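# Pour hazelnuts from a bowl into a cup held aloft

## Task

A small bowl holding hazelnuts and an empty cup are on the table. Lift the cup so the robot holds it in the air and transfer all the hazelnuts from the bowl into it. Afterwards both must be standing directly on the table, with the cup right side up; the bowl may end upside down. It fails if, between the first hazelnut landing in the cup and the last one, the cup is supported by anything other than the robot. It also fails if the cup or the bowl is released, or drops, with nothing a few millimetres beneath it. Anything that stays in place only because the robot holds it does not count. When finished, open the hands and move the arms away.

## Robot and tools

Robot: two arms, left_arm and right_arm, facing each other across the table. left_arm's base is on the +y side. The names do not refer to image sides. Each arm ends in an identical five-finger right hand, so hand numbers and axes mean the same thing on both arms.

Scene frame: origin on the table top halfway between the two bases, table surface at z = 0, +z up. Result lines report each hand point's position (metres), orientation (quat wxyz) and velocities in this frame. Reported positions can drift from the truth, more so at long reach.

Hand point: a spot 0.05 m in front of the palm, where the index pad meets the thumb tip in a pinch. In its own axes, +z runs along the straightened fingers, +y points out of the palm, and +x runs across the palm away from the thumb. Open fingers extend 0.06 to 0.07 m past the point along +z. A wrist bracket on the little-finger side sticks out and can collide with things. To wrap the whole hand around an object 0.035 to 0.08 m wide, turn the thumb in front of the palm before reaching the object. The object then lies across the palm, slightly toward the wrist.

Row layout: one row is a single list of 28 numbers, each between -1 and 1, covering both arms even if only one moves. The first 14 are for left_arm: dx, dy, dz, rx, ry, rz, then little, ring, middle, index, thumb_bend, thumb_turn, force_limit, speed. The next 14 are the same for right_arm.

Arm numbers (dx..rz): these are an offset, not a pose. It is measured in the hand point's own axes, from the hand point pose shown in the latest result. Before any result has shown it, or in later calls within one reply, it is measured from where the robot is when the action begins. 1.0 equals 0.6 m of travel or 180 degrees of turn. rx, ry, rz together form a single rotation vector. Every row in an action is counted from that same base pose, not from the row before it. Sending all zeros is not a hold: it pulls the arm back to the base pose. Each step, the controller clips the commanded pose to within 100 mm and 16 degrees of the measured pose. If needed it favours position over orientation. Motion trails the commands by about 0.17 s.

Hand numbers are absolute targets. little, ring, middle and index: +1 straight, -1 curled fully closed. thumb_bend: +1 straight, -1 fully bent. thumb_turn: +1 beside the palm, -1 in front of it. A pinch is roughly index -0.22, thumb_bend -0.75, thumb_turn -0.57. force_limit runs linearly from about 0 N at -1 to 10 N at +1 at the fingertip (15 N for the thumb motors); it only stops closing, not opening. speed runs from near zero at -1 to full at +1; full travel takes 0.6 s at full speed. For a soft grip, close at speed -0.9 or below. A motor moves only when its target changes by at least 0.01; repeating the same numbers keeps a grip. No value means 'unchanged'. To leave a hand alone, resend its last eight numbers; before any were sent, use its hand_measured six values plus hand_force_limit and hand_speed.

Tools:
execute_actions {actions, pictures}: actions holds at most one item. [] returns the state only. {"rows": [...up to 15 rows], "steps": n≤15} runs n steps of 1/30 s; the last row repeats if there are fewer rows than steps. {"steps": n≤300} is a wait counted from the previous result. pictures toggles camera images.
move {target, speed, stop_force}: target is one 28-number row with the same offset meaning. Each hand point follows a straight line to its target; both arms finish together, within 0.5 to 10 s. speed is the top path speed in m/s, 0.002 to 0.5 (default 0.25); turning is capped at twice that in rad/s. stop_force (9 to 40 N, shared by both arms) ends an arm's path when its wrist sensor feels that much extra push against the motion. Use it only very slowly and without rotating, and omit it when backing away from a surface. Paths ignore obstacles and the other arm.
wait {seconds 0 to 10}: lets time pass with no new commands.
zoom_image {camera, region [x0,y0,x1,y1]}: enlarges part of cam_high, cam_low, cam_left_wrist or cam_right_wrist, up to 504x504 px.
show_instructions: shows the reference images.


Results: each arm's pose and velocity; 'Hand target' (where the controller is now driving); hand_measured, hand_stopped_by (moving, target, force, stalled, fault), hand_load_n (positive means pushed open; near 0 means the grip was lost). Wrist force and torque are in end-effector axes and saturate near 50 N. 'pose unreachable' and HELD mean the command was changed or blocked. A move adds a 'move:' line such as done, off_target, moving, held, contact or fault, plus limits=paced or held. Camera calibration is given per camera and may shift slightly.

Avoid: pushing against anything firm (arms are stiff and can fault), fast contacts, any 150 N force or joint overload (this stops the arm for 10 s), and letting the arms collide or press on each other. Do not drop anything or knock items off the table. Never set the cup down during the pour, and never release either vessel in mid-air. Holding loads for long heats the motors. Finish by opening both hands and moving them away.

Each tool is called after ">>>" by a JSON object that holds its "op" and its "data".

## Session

>>> {"op": "execute_actions", "data": {"actions": []}}

Scene clock: 0.00 s of 6600.00 s.
left_arm: end_effector_position=(+0.2619, +0.4747, +0.4783) hand_measured=(+1.000, +1.000, +1.000, +1.000, +1.000, +1.000) hand_load_n=(+0.0, +0.0, +0.0, +0.0, +0.0, +0.0) hand_stopped_by=(target, target, target, target, target, target) hand_force_limit=0.00 hand_speed=-0.80 end_effector_quat_wxyz=(+0.009, +0.286, +0.958, -0.017) end_effector_velocity=(+0.000, +0.000, -0.000) end_effector_angular_velocity=(+0.000, -0.000, +0.000) | right_arm: end_effector_position=(+0.1081, -0.2433, +0.4915) hand_measured=(+1.000, +1.000, +1.000, +1.000, +1.000, +1.000) hand_load_n=(+0.0, +0.0, +0.0, +0.0, +0.0, +0.0) hand_stopped_by=(target, target, target, target, target, target) hand_force_limit=0.00 hand_speed=-0.80 end_effector_quat_wxyz=(+0.032, -0.355, +0.934, +0.013) end_effector_velocity=(-0.000, -0.001, +0.000) end_effector_angular_velocity=(-0.002, -0.001, -0.000)
Joint positions: left_arm=[ 0.555 -1.705  1.316  1.926  1.588 -1.876] | right_arm=[-1.199 -1.747  1.315  1.938  1.547 -1.89 ]
Joint velocities: left_arm=[ 0.001  0.    -0.    -0.    -0.     0.   ] | right_arm=[-0.    -0.001  0.     0.     0.002  0.   ]
Wrist force (N, on the end effector, along its own x y z axes, offset not removed): no reading
Wrist torque (N m, same axes, about the end effector's origin, offset not removed): no reading
Hand target (left_arm): +0.262, +0.475, +0.478; +0.009, +0.286, +0.958, -0.017
Hand target (right_arm): +0.108, -0.243, +0.492; +0.032, -0.355, +0.934, +0.013
camera_calibration (this result's frames):
cam_left_wrist: T_world_to_cam=[[0.661891, 0.749444, -0.0152922, -0.519593], [0.628964, -0.544156, 0.555246, -0.17073], [0.407804, -0.37713, -0.831546, 0.596885], [0, 0, 0, 1]] pos_world=[0.207885, 0.521605, 0.583188]
cam_right_wrist: T_world_to_cam=[[-0.550625, 0.834741, -0.00449601, 0.273176], [0.656119, 0.436117, 0.615882, -0.274455], [0.516063, 0.33617, -0.787826, 0.545084], [0, 0, 0, 1]] pos_world=[0.0491951, -0.291577, 0.599691]

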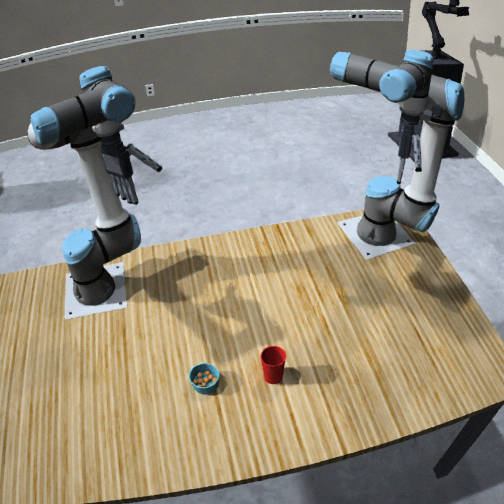

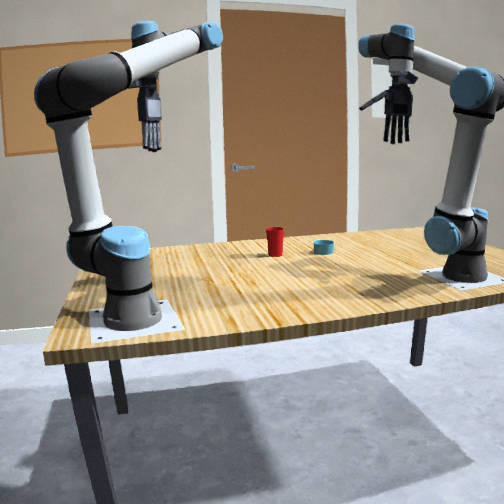

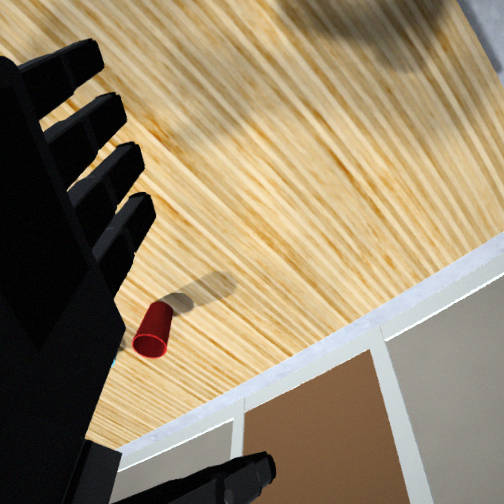

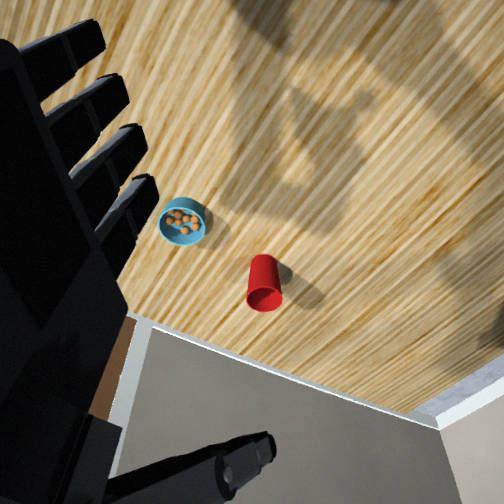

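>>> {"op": "zoom_image", "data": {"camera": "cam_high", "region": [160, 320, 340, 430]}}

>>> {"op": "zoom_image", "data": {"camera": "cam_low", "region": [240, 210, 360, 270]}}

>>> {"op": "move", "data": {"target": [0,0,0.2,0,0,0.5,1,1,1,1,1,-1,0,0,0,0,0.2,0,0,0.5,1,1,1,1,1,-1,0,0], "speed": 0.4}}

>>> {"op": "move", "data": {"target": [0,0,0,0,0,0.48,1,1,1,1,1,-1,0,0,0,0,0,0,0,0.52,1,1,1,1,1,-1,0,0], "speed": 0.4}}

>>> {"op": "move", "data": {"target": [0.25,0,0.2,0,0.5,0,1,1,1,1,1,-1,0,0,0.4,0,0.2,0,0.5,0,1,1,1,1,1,-1,0,0], "speed": 0.3}}

Region (160, 320, 340, 430) of cam_high's 504x504 image, scaled by 2.800, with more detail than that image has.

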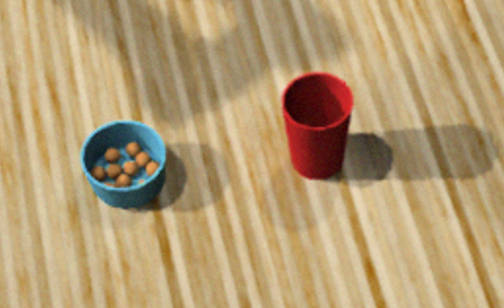

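Region (240, 210, 360, 270) of cam_low's 504x504 image, scaled by 4.200, with more detail than that image has.

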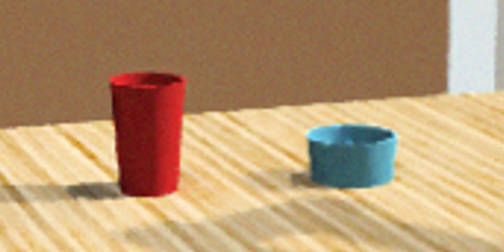

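Scene clock: 16.20 s of 6600.00 s.
left_arm: end_effector_position=(+0.2632, +0.4706, +0.3587) hand_measured=(+1.000, +1.000, +1.000, +1.000, +1.000, -1.000) hand_load_n=(+0.0, +0.0, +0.0, +0.0, +0.0, +0.0) hand_stopped_by=(target, target, target, target, target, target) hand_force_limit=0.00 hand_speed=0.00 end_effector_quat_wxyz=(+0.018, +0.879, +0.476, -0.005) end_effector_velocity=(+0.000, +0.000, -0.000) end_effector_angular_velocity=(-0.004, +0.001, -0.015) | right_arm: end_effector_position=(+0.1148, -0.2375, +0.3720) hand_measured=(+1.000, +1.000, +1.000, +1.000, +1.000, -1.000) hand_load_n=(+0.0, +0.0, +0.0, +0.0, +0.0, +0.0) hand_stopped_by=(target, target, target, target, target, target) hand_force_limit=0.00 hand_speed=0.00 end_effector_quat_wxyz=(+0.014, +0.409, +0.912, +0.032) end_effector_velocity=(+0.000, +0.000, -0.001) end_effector_angular_velocity=(-0.005, -0.001, -0.015)
Joint positions: left_arm=[ 0.95  -1.731  1.663  1.614  1.599  0.088] | right_arm=[-0.747 -1.753  1.641  1.613  1.578  0.13 ]
Joint velocities: left_arm=[ 0.009  0.004 -0.002 -0.002  0.005  0.024] | right_arm=[ 0.011  0.007 -0.002 -0.002  0.006  0.026]
Wrist force (N, on the end effector, along its own x y z axes, offset not removed): left_arm=[-2.2 0.4 -0.6] | right_arm=[-1.8 0.2 -1.8]
Wrist torque (N m, same axes, about the end effector's origin, offset not removed): left_arm=[-0.04 0.26 -0.13] | right_arm=[0.22 0.33 0.01]
Hand target (left_arm): +0.263, +0.471, +0.359; +0.018, +0.880, +0.475, -0.005
Hand target (right_arm): +0.115, -0.237, +0.372; +0.014, +0.410, +0.911, +0.032
Off the commanded pose (left_arm): 0.001 m, 0 deg.
Off the commanded pose (right_arm): 0.001 m, 0 deg.
After step 110, 9.90 s passed at rest.
move: done
camera_calibration (this result's frames):
cam_left_wrist: T_world_to_cam=[[0.75057, -0.659699, 0.0379687, 0.101553], [-0.567826, -0.614522, 0.547665, 0.243452], [-0.337961, -0.43262, -0.835836, 0.71927], [0, 0, 0, 1]] pos_world=[0.305102, 0.527772, 0.464005]
cam_right_wrist: T_world_to_cam=[[0.832247, 0.551828, 0.0533933, 0.0239815], [0.436859, -0.71204, 0.549685, -0.430599], [0.34135, -0.434148, -0.833664, 0.299729], [0, 0, 0, 1]] pos_world=[0.0658399, -0.189711, 0.485287]

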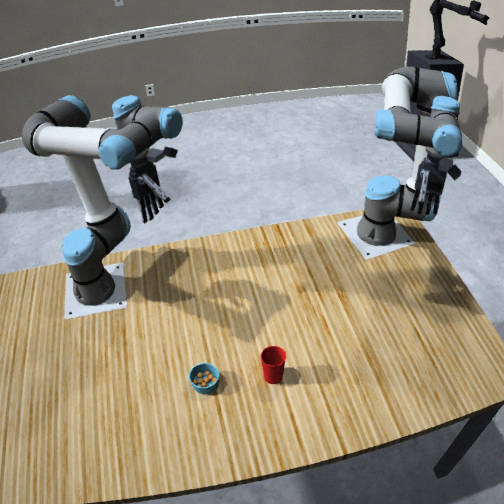

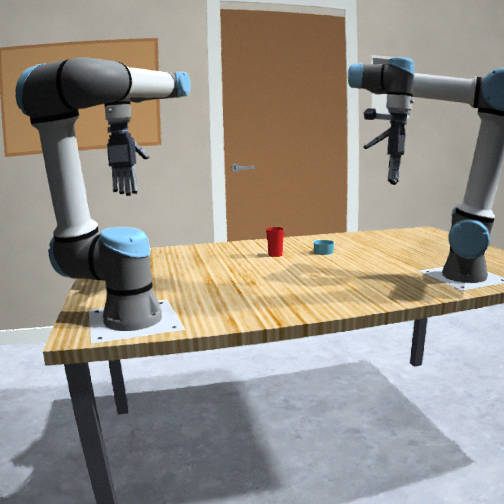

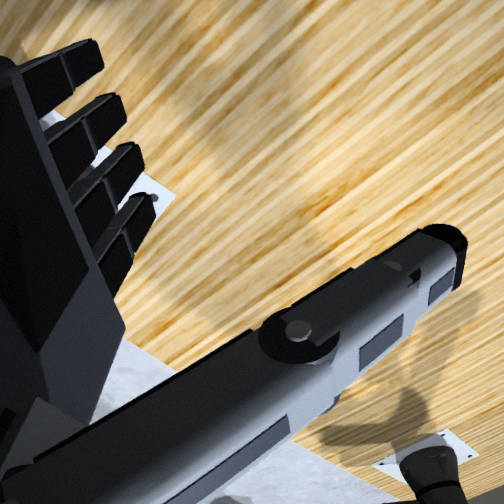

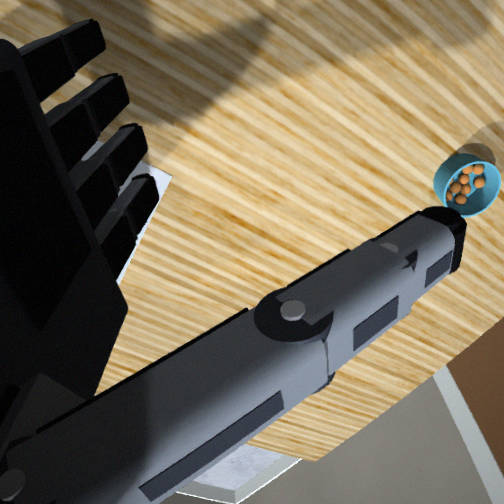

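Scene clock: 18.90 s of 6600.00 s.
left_arm: end_effector_position=(+0.2632, +0.4705, +0.3585) hand_measured=(+1.000, +1.000, +1.000, +1.000, +1.000, -1.000) hand_load_n=(+0.0, +0.0, +0.0, +0.0, +0.0, +0.0) hand_stopped_by=(target, target, target, target, target, target) hand_force_limit=0.00 hand_speed=0.00 end_effector_quat_wxyz=(+0.016, +0.967, -0.254, +0.009) end_effector_velocity=(-0.000, +0.000, +0.000) end_effector_angular_velocity=(-0.002, +0.000, -0.012) | right_arm: end_effector_position=(+0.1149, -0.2376, +0.3723) hand_measured=(+1.000, +1.000, +1.000, +1.000, +1.000, -1.000) hand_load_n=(+0.0, +0.0, +0.0, +0.0, +0.0, +0.0) hand_stopped_by=(target, target, target, target, target, target) hand_force_limit=0.00 hand_speed=0.00 end_effector_quat_wxyz=(-0.014, +0.944, +0.327, +0.032) end_effector_velocity=(-0.000, -0.000, +0.000) end_effector_angular_velocity=(-0.000, -0.000, -0.013)
Joint positions: left_arm=[ 1.023 -1.496  1.435  1.608  1.6    1.667] | right_arm=[-0.701 -1.508  1.393  1.615  1.581  1.808]
Joint velocities: left_arm=[ 0.001  0.001 -0.002  0.001  0.002  0.013] | right_arm=[-0.     0.001 -0.001  0.001  0.001  0.013]
Wrist force (N, on the end effector, along its own x y z axes, offset not removed): left_arm=[-1.7 -1.3 -0.7] | right_arm=[1.0 0.9 -0.8]
Wrist torque (N m, same axes, about the end effector's origin, offset not removed): left_arm=[-0.30 0.23 -0.13] | right_arm=[0.26 -0.13 0.17]
Hand target (left_arm): +0.263, +0.471, +0.358; +0.016, +0.967, -0.255, +0.009
Hand target (right_arm): +0.115, -0.238, +0.372; -0.014, +0.945, +0.326, +0.032
Off the commanded pose (left_arm): 0.000 m, 0 deg.
Off the commanded pose (right_arm): 0.000 m, 0 deg.
move: done
camera_calibration (this result's frames):
cam_left_wrist: T_world_to_cam=[[-0.611016, -0.791028, 0.0305508, 0.524316], [-0.67357, 0.539788, 0.504909, -0.256431], [-0.415888, 0.28793, -0.862632, 0.410163], [0, 0, 0, 1]] pos_world=[0.318223, 0.435069, 0.467275]
cam_right_wrist: T_world_to_cam=[[0.502033, -0.864253, -0.0320944, -0.242722], [-0.739834, -0.448386, 0.501593, -0.215109], [-0.447894, -0.228072, -0.864508, 0.451038], [0, 0, 0, 1]] pos_world=[0.164727, -0.203356, 0.490033]

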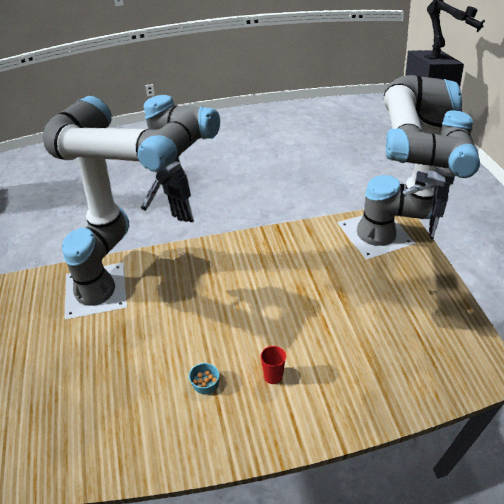

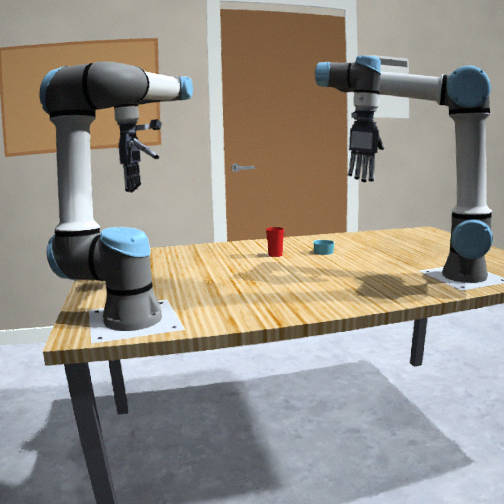

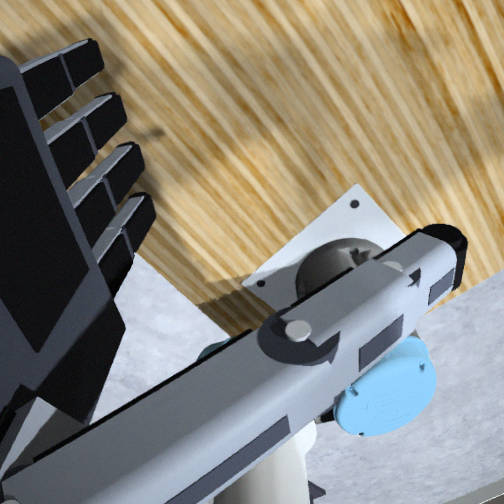

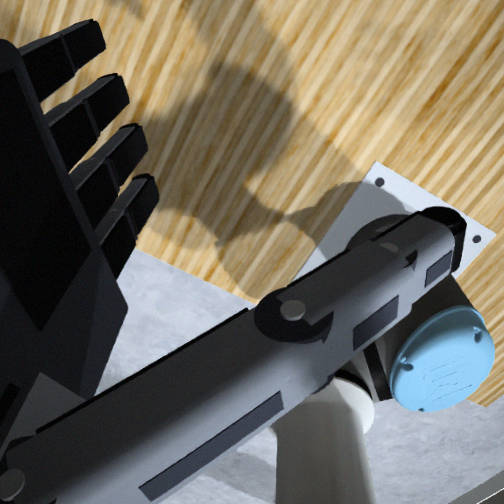

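Scene clock: 22.20 s of 6600.00 s.
left_arm: end_effector_position=(+0.3942, +0.3927, +0.2429) hand_measured=(+1.000, +1.000, +1.000, +1.000, +1.000, -1.000) hand_load_n=(+0.0, +0.0, +0.0, +0.0, +0.0, +0.0) hand_stopped_by=(target, target, target, target, target, target) hand_force_limit=0.00 hand_speed=0.00 end_effector_quat_wxyz=(+0.192, +0.678, -0.169, +0.689) end_effector_velocity=(+0.001, -0.000, -0.001) end_effector_angular_velocity=(-0.008, -0.011, +0.001) | right_arm: end_effector_position=(+0.3093, -0.0840, +0.2692) hand_measured=(+1.000, +1.000, +1.000, +1.000, +1.000, -1.000) hand_load_n=(+0.0, +0.0, +0.0, +0.0, +0.0, +0.0) hand_stopped_by=(target, target, target, target, target, target) hand_force_limit=0.00 hand_speed=0.00 end_effector_quat_wxyz=(-0.240, +0.646, +0.220, +0.690) end_effector_velocity=(+0.001, +0.002, -0.000) end_effector_angular_velocity=(+0.007, -0.011, +0.004)
Joint positions: left_arm=[ 1.039 -1.901  2.432 -0.555  1.686  1.541] | right_arm=[-0.679 -1.662  2.206 -0.615  1.833  1.559]
Joint velocities: left_arm=[ 0.001  0.007  0.008 -0.029 -0.    -0.003] | right_arm=[ 0.     0.006  0.007 -0.027 -0.004 -0.005]
Wrist force (N, on the end effector, along its own x y z axes, offset not removed): left_arm=[-1.5 -1.6 -0.2] | right_arm=[1.0 -1.1 -0.1]
Wrist torque (N m, same axes, about the end effector's origin, offset not removed): left_arm=[-0.34 0.18 -0.26] | right_arm=[-0.15 -0.19 0.03]
Hand target (left_arm): +0.394, +0.393, +0.243; +0.192, +0.677, -0.169, +0.690
Hand target (right_arm): +0.310, -0.084, +0.269; -0.240, +0.645, +0.220, +0.691
Off the commanded pose (left_arm): 0.001 m, 0 deg.
Off the commanded pose (right_arm): 0.000 m, 0 deg.
move: done
camera_calibration (this result's frames):
cam_left_wrist: T_world_to_cam=[[-0.49463, -0.861382, -0.115594, 0.56358], [-0.393079, 0.340347, -0.854197, 0.230057], [0.775133, -0.377074, -0.506937, 0.092585], [0, 0, 0, 1]] pos_world=[0.297428, 0.44207, 0.308595]
cam_right_wrist: T_world_to_cam=[[0.629447, -0.763199, -0.146026, -0.21118], [-0.465855, -0.220237, -0.857015, 0.349444], [0.621912, 0.607473, -0.494168, 0.123554], [0, 0, 0, 1]] pos_world=[0.218877, -0.159267, 0.329698]

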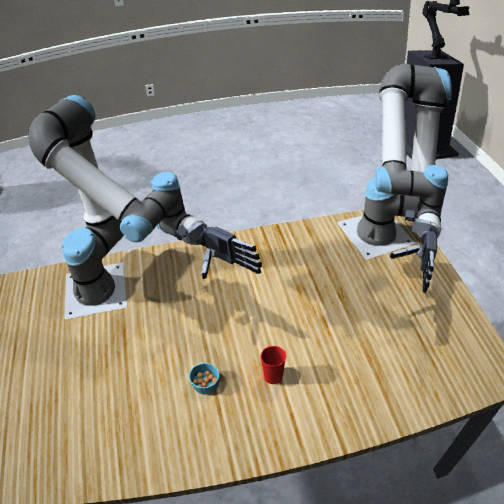

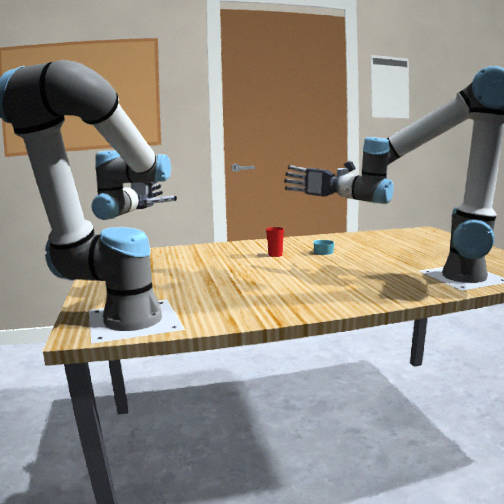

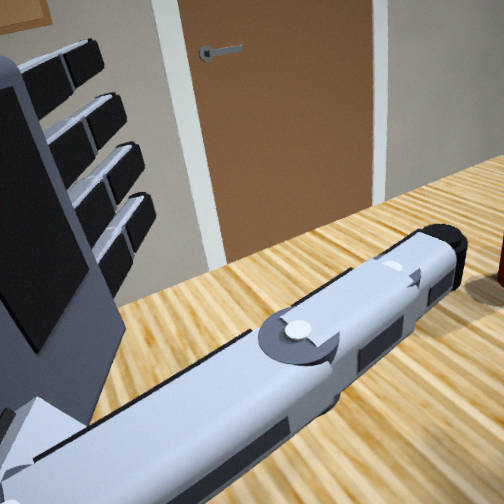

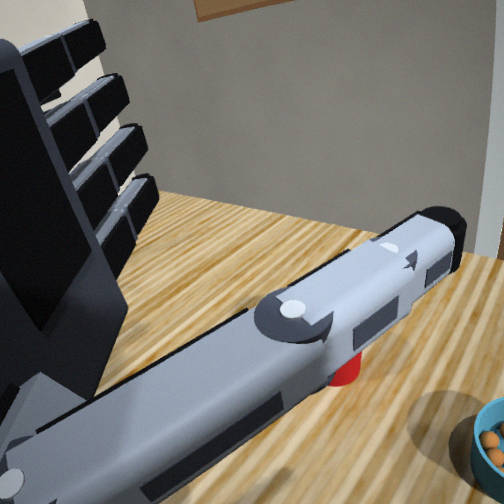

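>>> {"op": "move", "data": {"target": [-0.37,0.487,0.257,0,-0.008,0.009,1,1,1,1,1,-1,0,0,-0.39,0.27,-0.132,0,-0.022,0,1,1,1,1,1,-1,0,0], "speed": 0.2}}

Scene clock: 46.87 s of 6600.00 s.
left_arm: end_effector_position=(+0.3852, +0.0550, +0.0318) hand_measured=(+1.000, +1.000, +1.000, +1.000, +1.000, -1.000) hand_load_n=(+0.0, +0.0, +0.0, +0.0, +0.0, +0.0) hand_stopped_by=(target, target, target, target, target, target) hand_force_limit=0.00 hand_speed=0.00 end_effector_quat_wxyz=(+0.181, +0.684, -0.181, +0.683) end_effector_velocity=(+0.001, -0.002, -0.001) end_effector_angular_velocity=(-0.000, +0.000, +0.000) | right_arm: end_effector_position=(+0.3585, -0.2481, +0.0294) hand_measured=(+1.000, +1.000, +1.000, +1.000, +1.000, -1.000) hand_load_n=(+0.0, +0.0, +0.0, +0.0, +0.0, +0.0) hand_stopped_by=(target, target, target, target, target, target) hand_force_limit=0.00 hand_speed=0.00 end_effector_quat_wxyz=(-0.232, +0.670, +0.228, +0.667) end_effector_velocity=(+0.001, -0.001, -0.001) end_effector_angular_velocity=(+0.004, -0.006, +0.004)
Joint positions: left_arm=[ 0.168 -1.046  2.26  -1.211  0.814  1.569] | right_arm=[-1.415 -1.163  2.769 -1.604  1.097  1.577]
Joint velocities: left_arm=[-0.     0.006 -0.006 -0.    -0.001 -0.001] | right_arm=[-0.014  0.021  0.005 -0.035 -0.018  0.004]
Wrist force (N, on the end effector, along its own x y z axes, offset not removed): left_arm=[-2.2 -2.0 0.2] | right_arm=[2.1 2.1 -1.7]
Wrist torque (N m, same axes, about the end effector's origin, offset not removed): left_arm=[-0.45 0.24 -0.19] | right_arm=[0.42 -0.34 0.24]
Hand target (left_arm): +0.385, +0.055, +0.032; +0.181, +0.684, -0.181, +0.683
Hand target (right_arm): +0.359, -0.248, +0.029; -0.233, +0.670, +0.228, +0.667
Off the commanded pose (left_arm): 0.001 m, 0 deg.
Off the commanded pose (right_arm): 0.001 m, 0 deg.
After step 90, 19.00 s passed at rest.
move: done
camera_calibration (this result's frames):
cam_left_wrist: T_world_to_cam=[[-0.495831, -0.856746, -0.14191, 0.2449], [-0.400776, 0.370719, -0.837822, 0.161858], [0.770409, -0.358544, -0.527177, -0.133379], [0, 0, 0, 1]] pos_world=[0.289055, 0.101991, 0.100048]
cam_right_wrist: T_world_to_cam=[[0.621192, -0.769445, -0.148576, -0.400921], [-0.512619, -0.255571, -0.819699, 0.13757], [0.592741, 0.585353, -0.55319, 0.0808407], [0, 0, 0, 1]] pos_world=[0.271652, -0.320648, 0.0979194]

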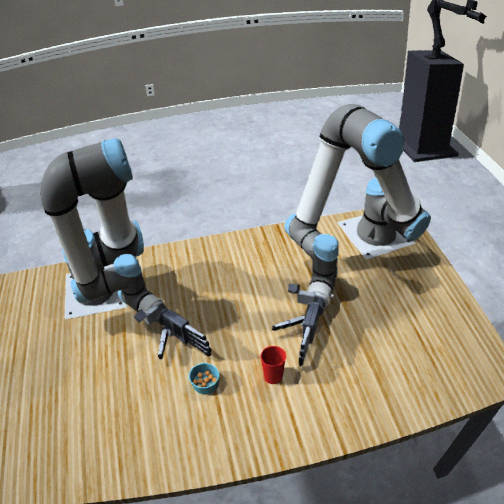

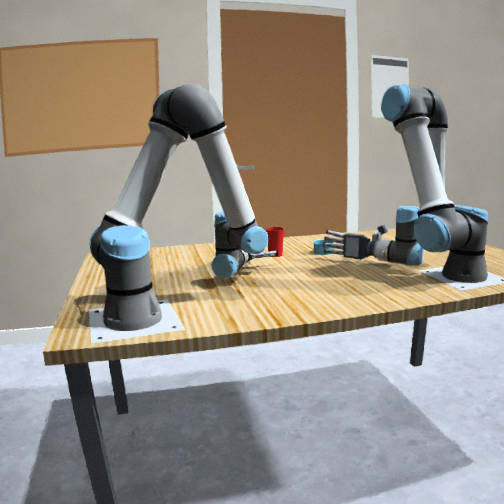

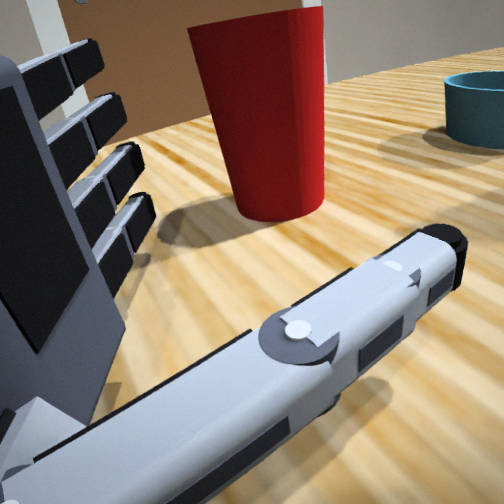

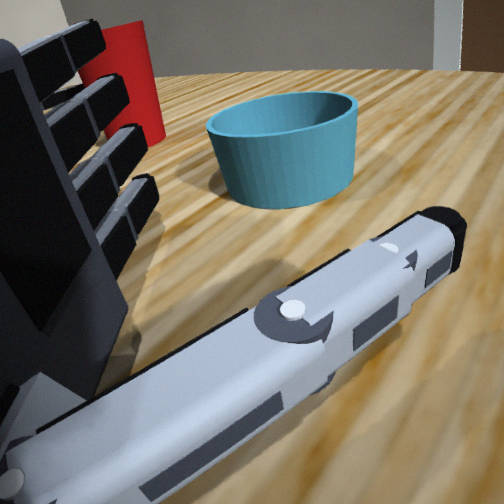

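>>> {"op": "move", "data": {"target": [0,0.015,0.19,0,0,0,1,1,1,1,1,-1,0,0,-0.008,0.015,0.11,0,0,0,1,1,1,1,1,-1,0,0], "speed": 0.08}}

>>> {"op": "move", "data": {"target": [0,0.01,0.045,0,0,0,1,1,1,1,1,-1,0,0,0,0,0,0,0,0,1,1,1,1,1,-1,0,0], "speed": 0.04}}

>>> {"op": "zoom_image", "data": {"camera": "cam_high", "region": [140, 300, 360, 420]}}

Scene clock: 62.87 s of 6600.00 s.
left_arm: end_effector_position=(+0.4798, -0.0088, +0.0314) hand_measured=(+1.000, +1.000, +1.000, +1.000, +1.000, -1.000) hand_load_n=(+0.0, +0.0, +0.0, +0.0, +0.0, +0.0) hand_stopped_by=(target, target, target, target, target, target) hand_force_limit=0.00 hand_speed=0.00 end_effector_quat_wxyz=(+0.180, +0.684, -0.181, +0.683) end_effector_velocity=(+0.002, -0.002, -0.000) end_effector_angular_velocity=(-0.002, +0.002, -0.002) | right_arm: end_effector_position=(+0.4159, -0.2146, +0.0245) hand_measured=(+1.000, +1.000, +1.000, +1.000, +1.000, -1.000) hand_load_n=(+0.0, +0.0, +0.0, +0.0, +0.0, +0.0) hand_stopped_by=(target, target, target, target, target, target) hand_force_limit=0.00 hand_speed=0.00 end_effector_quat_wxyz=(-0.232, +0.670, +0.228, +0.667) end_effector_velocity=(+0.001, +0.001, -0.000) end_effector_angular_velocity=(-0.000, -0.000, -0.000)
Joint positions: left_arm=[ 0.326 -0.908  1.932 -1.022  0.973  1.57 ] | right_arm=[-1.317 -1.121  2.572 -1.45   1.196  1.577]
Joint velocities: left_arm=[ 0.002  0.005 -0.009  0.005  0.004 -0.003] | right_arm=[ 0.003  0.001 -0.005  0.003  0.004 -0.   ]
Wrist force (N, on the end effector, along its own x y z axes, offset not removed): left_arm=[-2.4 -0.6 0.6] | right_arm=[2.3 -0.5 -2.1]
Wrist torque (N m, same axes, about the end effector's origin, offset not removed): left_arm=[-0.24 0.21 -0.15] | right_arm=[0.01 -0.46 0.18]
Hand target (left_arm): +0.480, -0.009, +0.031; +0.181, +0.684, -0.181, +0.683
Hand target (right_arm): +0.416, -0.215, +0.025; -0.232, +0.670, +0.228, +0.667
Off the commanded pose (left_arm): 0.000 m, 0 deg.
Off the commanded pose (right_arm): 0.000 m, 0 deg.
After step 90, 11.10 s passed at rest.
move: done
camera_calibration (this result's frames):
cam_left_wrist: T_world_to_cam=[[-0.495748, -0.856719, -0.14236, 0.23709], [-0.40042, 0.370939, -0.837895, 0.22294], [0.770648, -0.358381, -0.526939, -0.229362], [0, 0, 0, 1]] pos_world=[0.383564, 0.038223, 0.0996929]
cam_right_wrist: T_world_to_cam=[[0.621223, -0.769447, -0.148437, -0.411509], [-0.512565, -0.255696, -0.819693, 0.171502], [0.592756, 0.585295, -0.553236, 0.0245517], [0, 0, 0, 1]] pos_world=[0.328991, -0.287152, 0.0930785]

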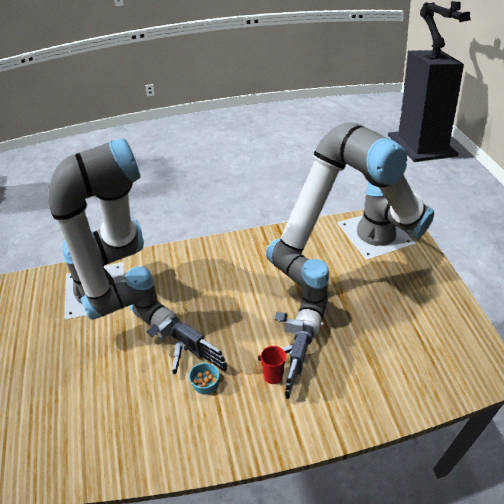

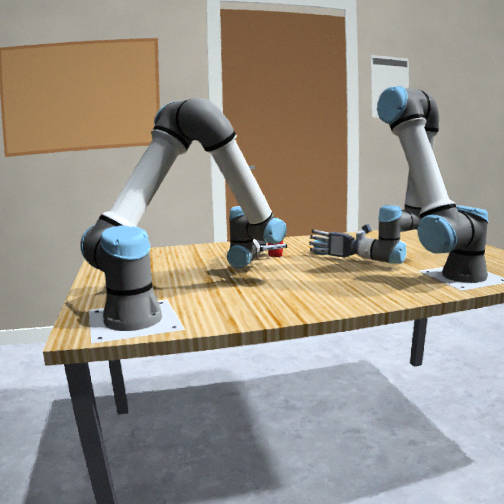

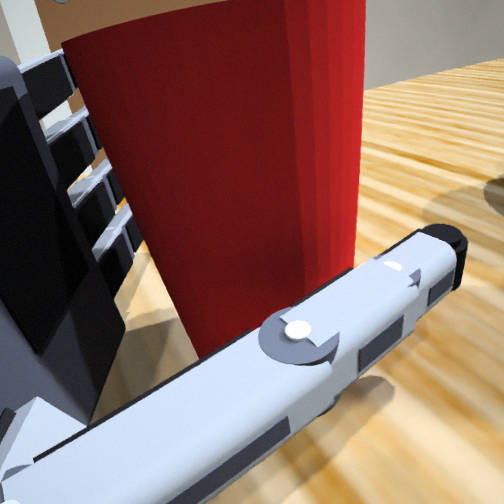

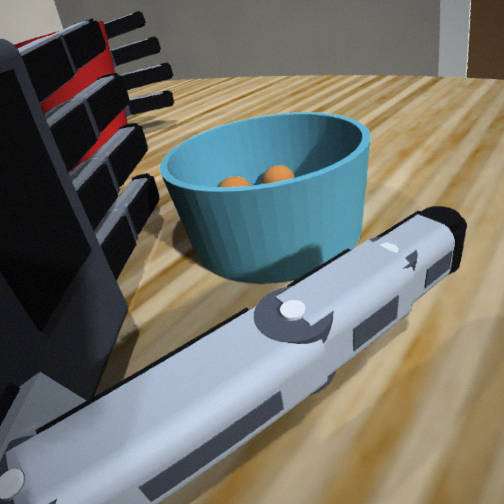

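Scene clock: 63.97 s of 6600.00 s.
left_arm: end_effector_position=(+0.5001, -0.0271, +0.0314) hand_measured=(+1.000, +1.000, +1.000, +1.000, +1.000, -1.000) hand_load_n=(+0.0, +0.0, +0.0, +0.0, +0.0, +0.0) hand_stopped_by=(target, target, target, target, target, target) hand_force_limit=0.00 hand_speed=0.00 end_effector_quat_wxyz=(+0.180, +0.684, -0.181, +0.683) end_effector_velocity=(+0.002, -0.001, +0.000) end_effector_angular_velocity=(+0.001, -0.000, +0.001) | right_arm: end_effector_position=(+0.4159, -0.2146, +0.0245) hand_measured=(+1.000, +1.000, +1.000, +1.000, +1.000, -1.000) hand_load_n=(+0.0, +0.0, +0.0, +0.0, +0.0, +0.0) hand_stopped_by=(target, target, target, target, target, target) hand_force_limit=0.00 hand_speed=0.00 end_effector_quat_wxyz=(-0.232, +0.670, +0.228, +0.667) end_effector_velocity=(+0.000, -0.000, +0.000) end_effector_angular_velocity=(+0.001, -0.001, -0.000)
Joint positions: left_arm=[ 0.347 -0.87   1.846 -0.975  0.993  1.57 ] | right_arm=[-1.317 -1.121  2.572 -1.45   1.196  1.577]
Joint velocities: left_arm=[ 0.003  0.003 -0.008  0.005  0.002  0.001] | right_arm=[-0.    -0.001  0.    -0.    -0.     0.   ]
Wrist force (N, on the end effector, along its own x y z axes, offset not removed): left_arm=[-1.8 -1.3 -0.4] | right_arm=[1.5 -0.2 -1.1]
Wrist torque (N m, same axes, about the end effector's origin, offset not removed): left_arm=[-0.36 0.23 -0.15] | right_arm=[0.11 -0.29 0.11]
Hand target (left_arm): +0.500, -0.027, +0.031; +0.180, +0.684, -0.181, +0.683
Hand target (right_arm): +0.416, -0.215, +0.025; -0.232, +0.670, +0.228, +0.667
Off the commanded pose (left_arm): 0.000 m, 0 deg.
Off the commanded pose (right_arm): 0.000 m, 0 deg.
move: done
camera_calibration (this result's frames):
cam_left_wrist: T_world_to_cam=[[-0.49573, -0.856717, -0.142437, 0.231453], [-0.400353, 0.37097, -0.837913, 0.237767], [0.770694, -0.358353, -0.52689, -0.251656], [0, 0, 0, 1]] pos_world=[0.403879, 0.0199034, 0.0996005]
cam_right_wrist: T_world_to_cam=[[0.6212, -0.769463, -0.148449, -0.411499], [-0.512602, -0.255696, -0.81967, 0.171495], [0.592748, 0.585274, -0.553267, 0.0245461], [0, 0, 0, 1]] pos_world=[0.328982, -0.287149, 0.093063]

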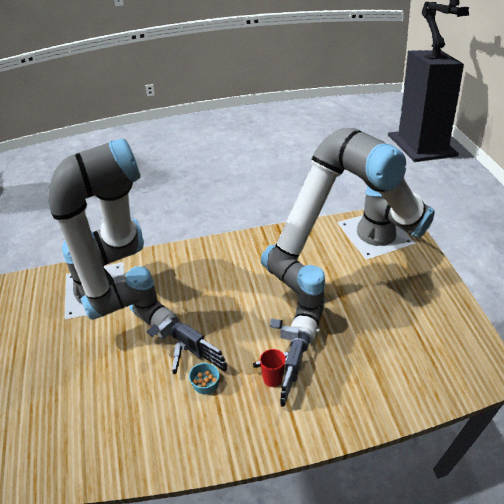

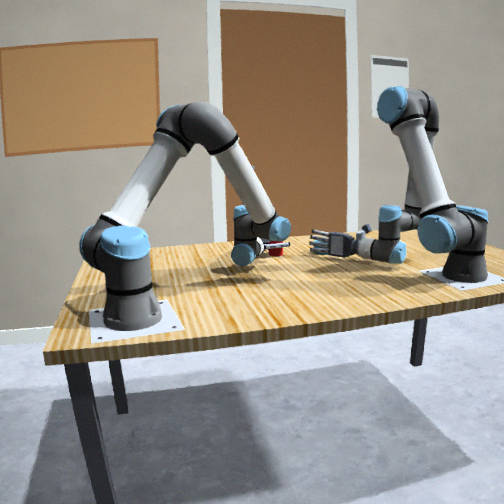

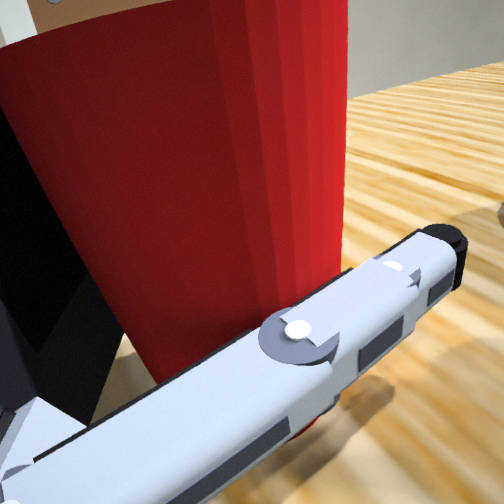

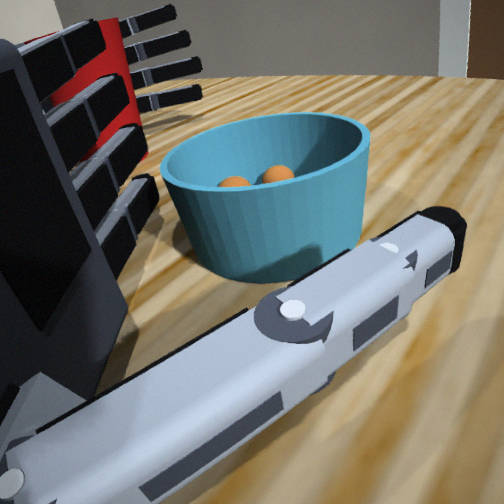

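Region (140, 300, 360, 420) of cam_high's 504x504 image, scaled by 2.291, with more detail than that image has; it fills the top 275 rows of this view, and the rest is white.

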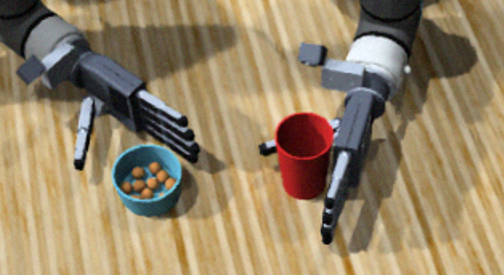

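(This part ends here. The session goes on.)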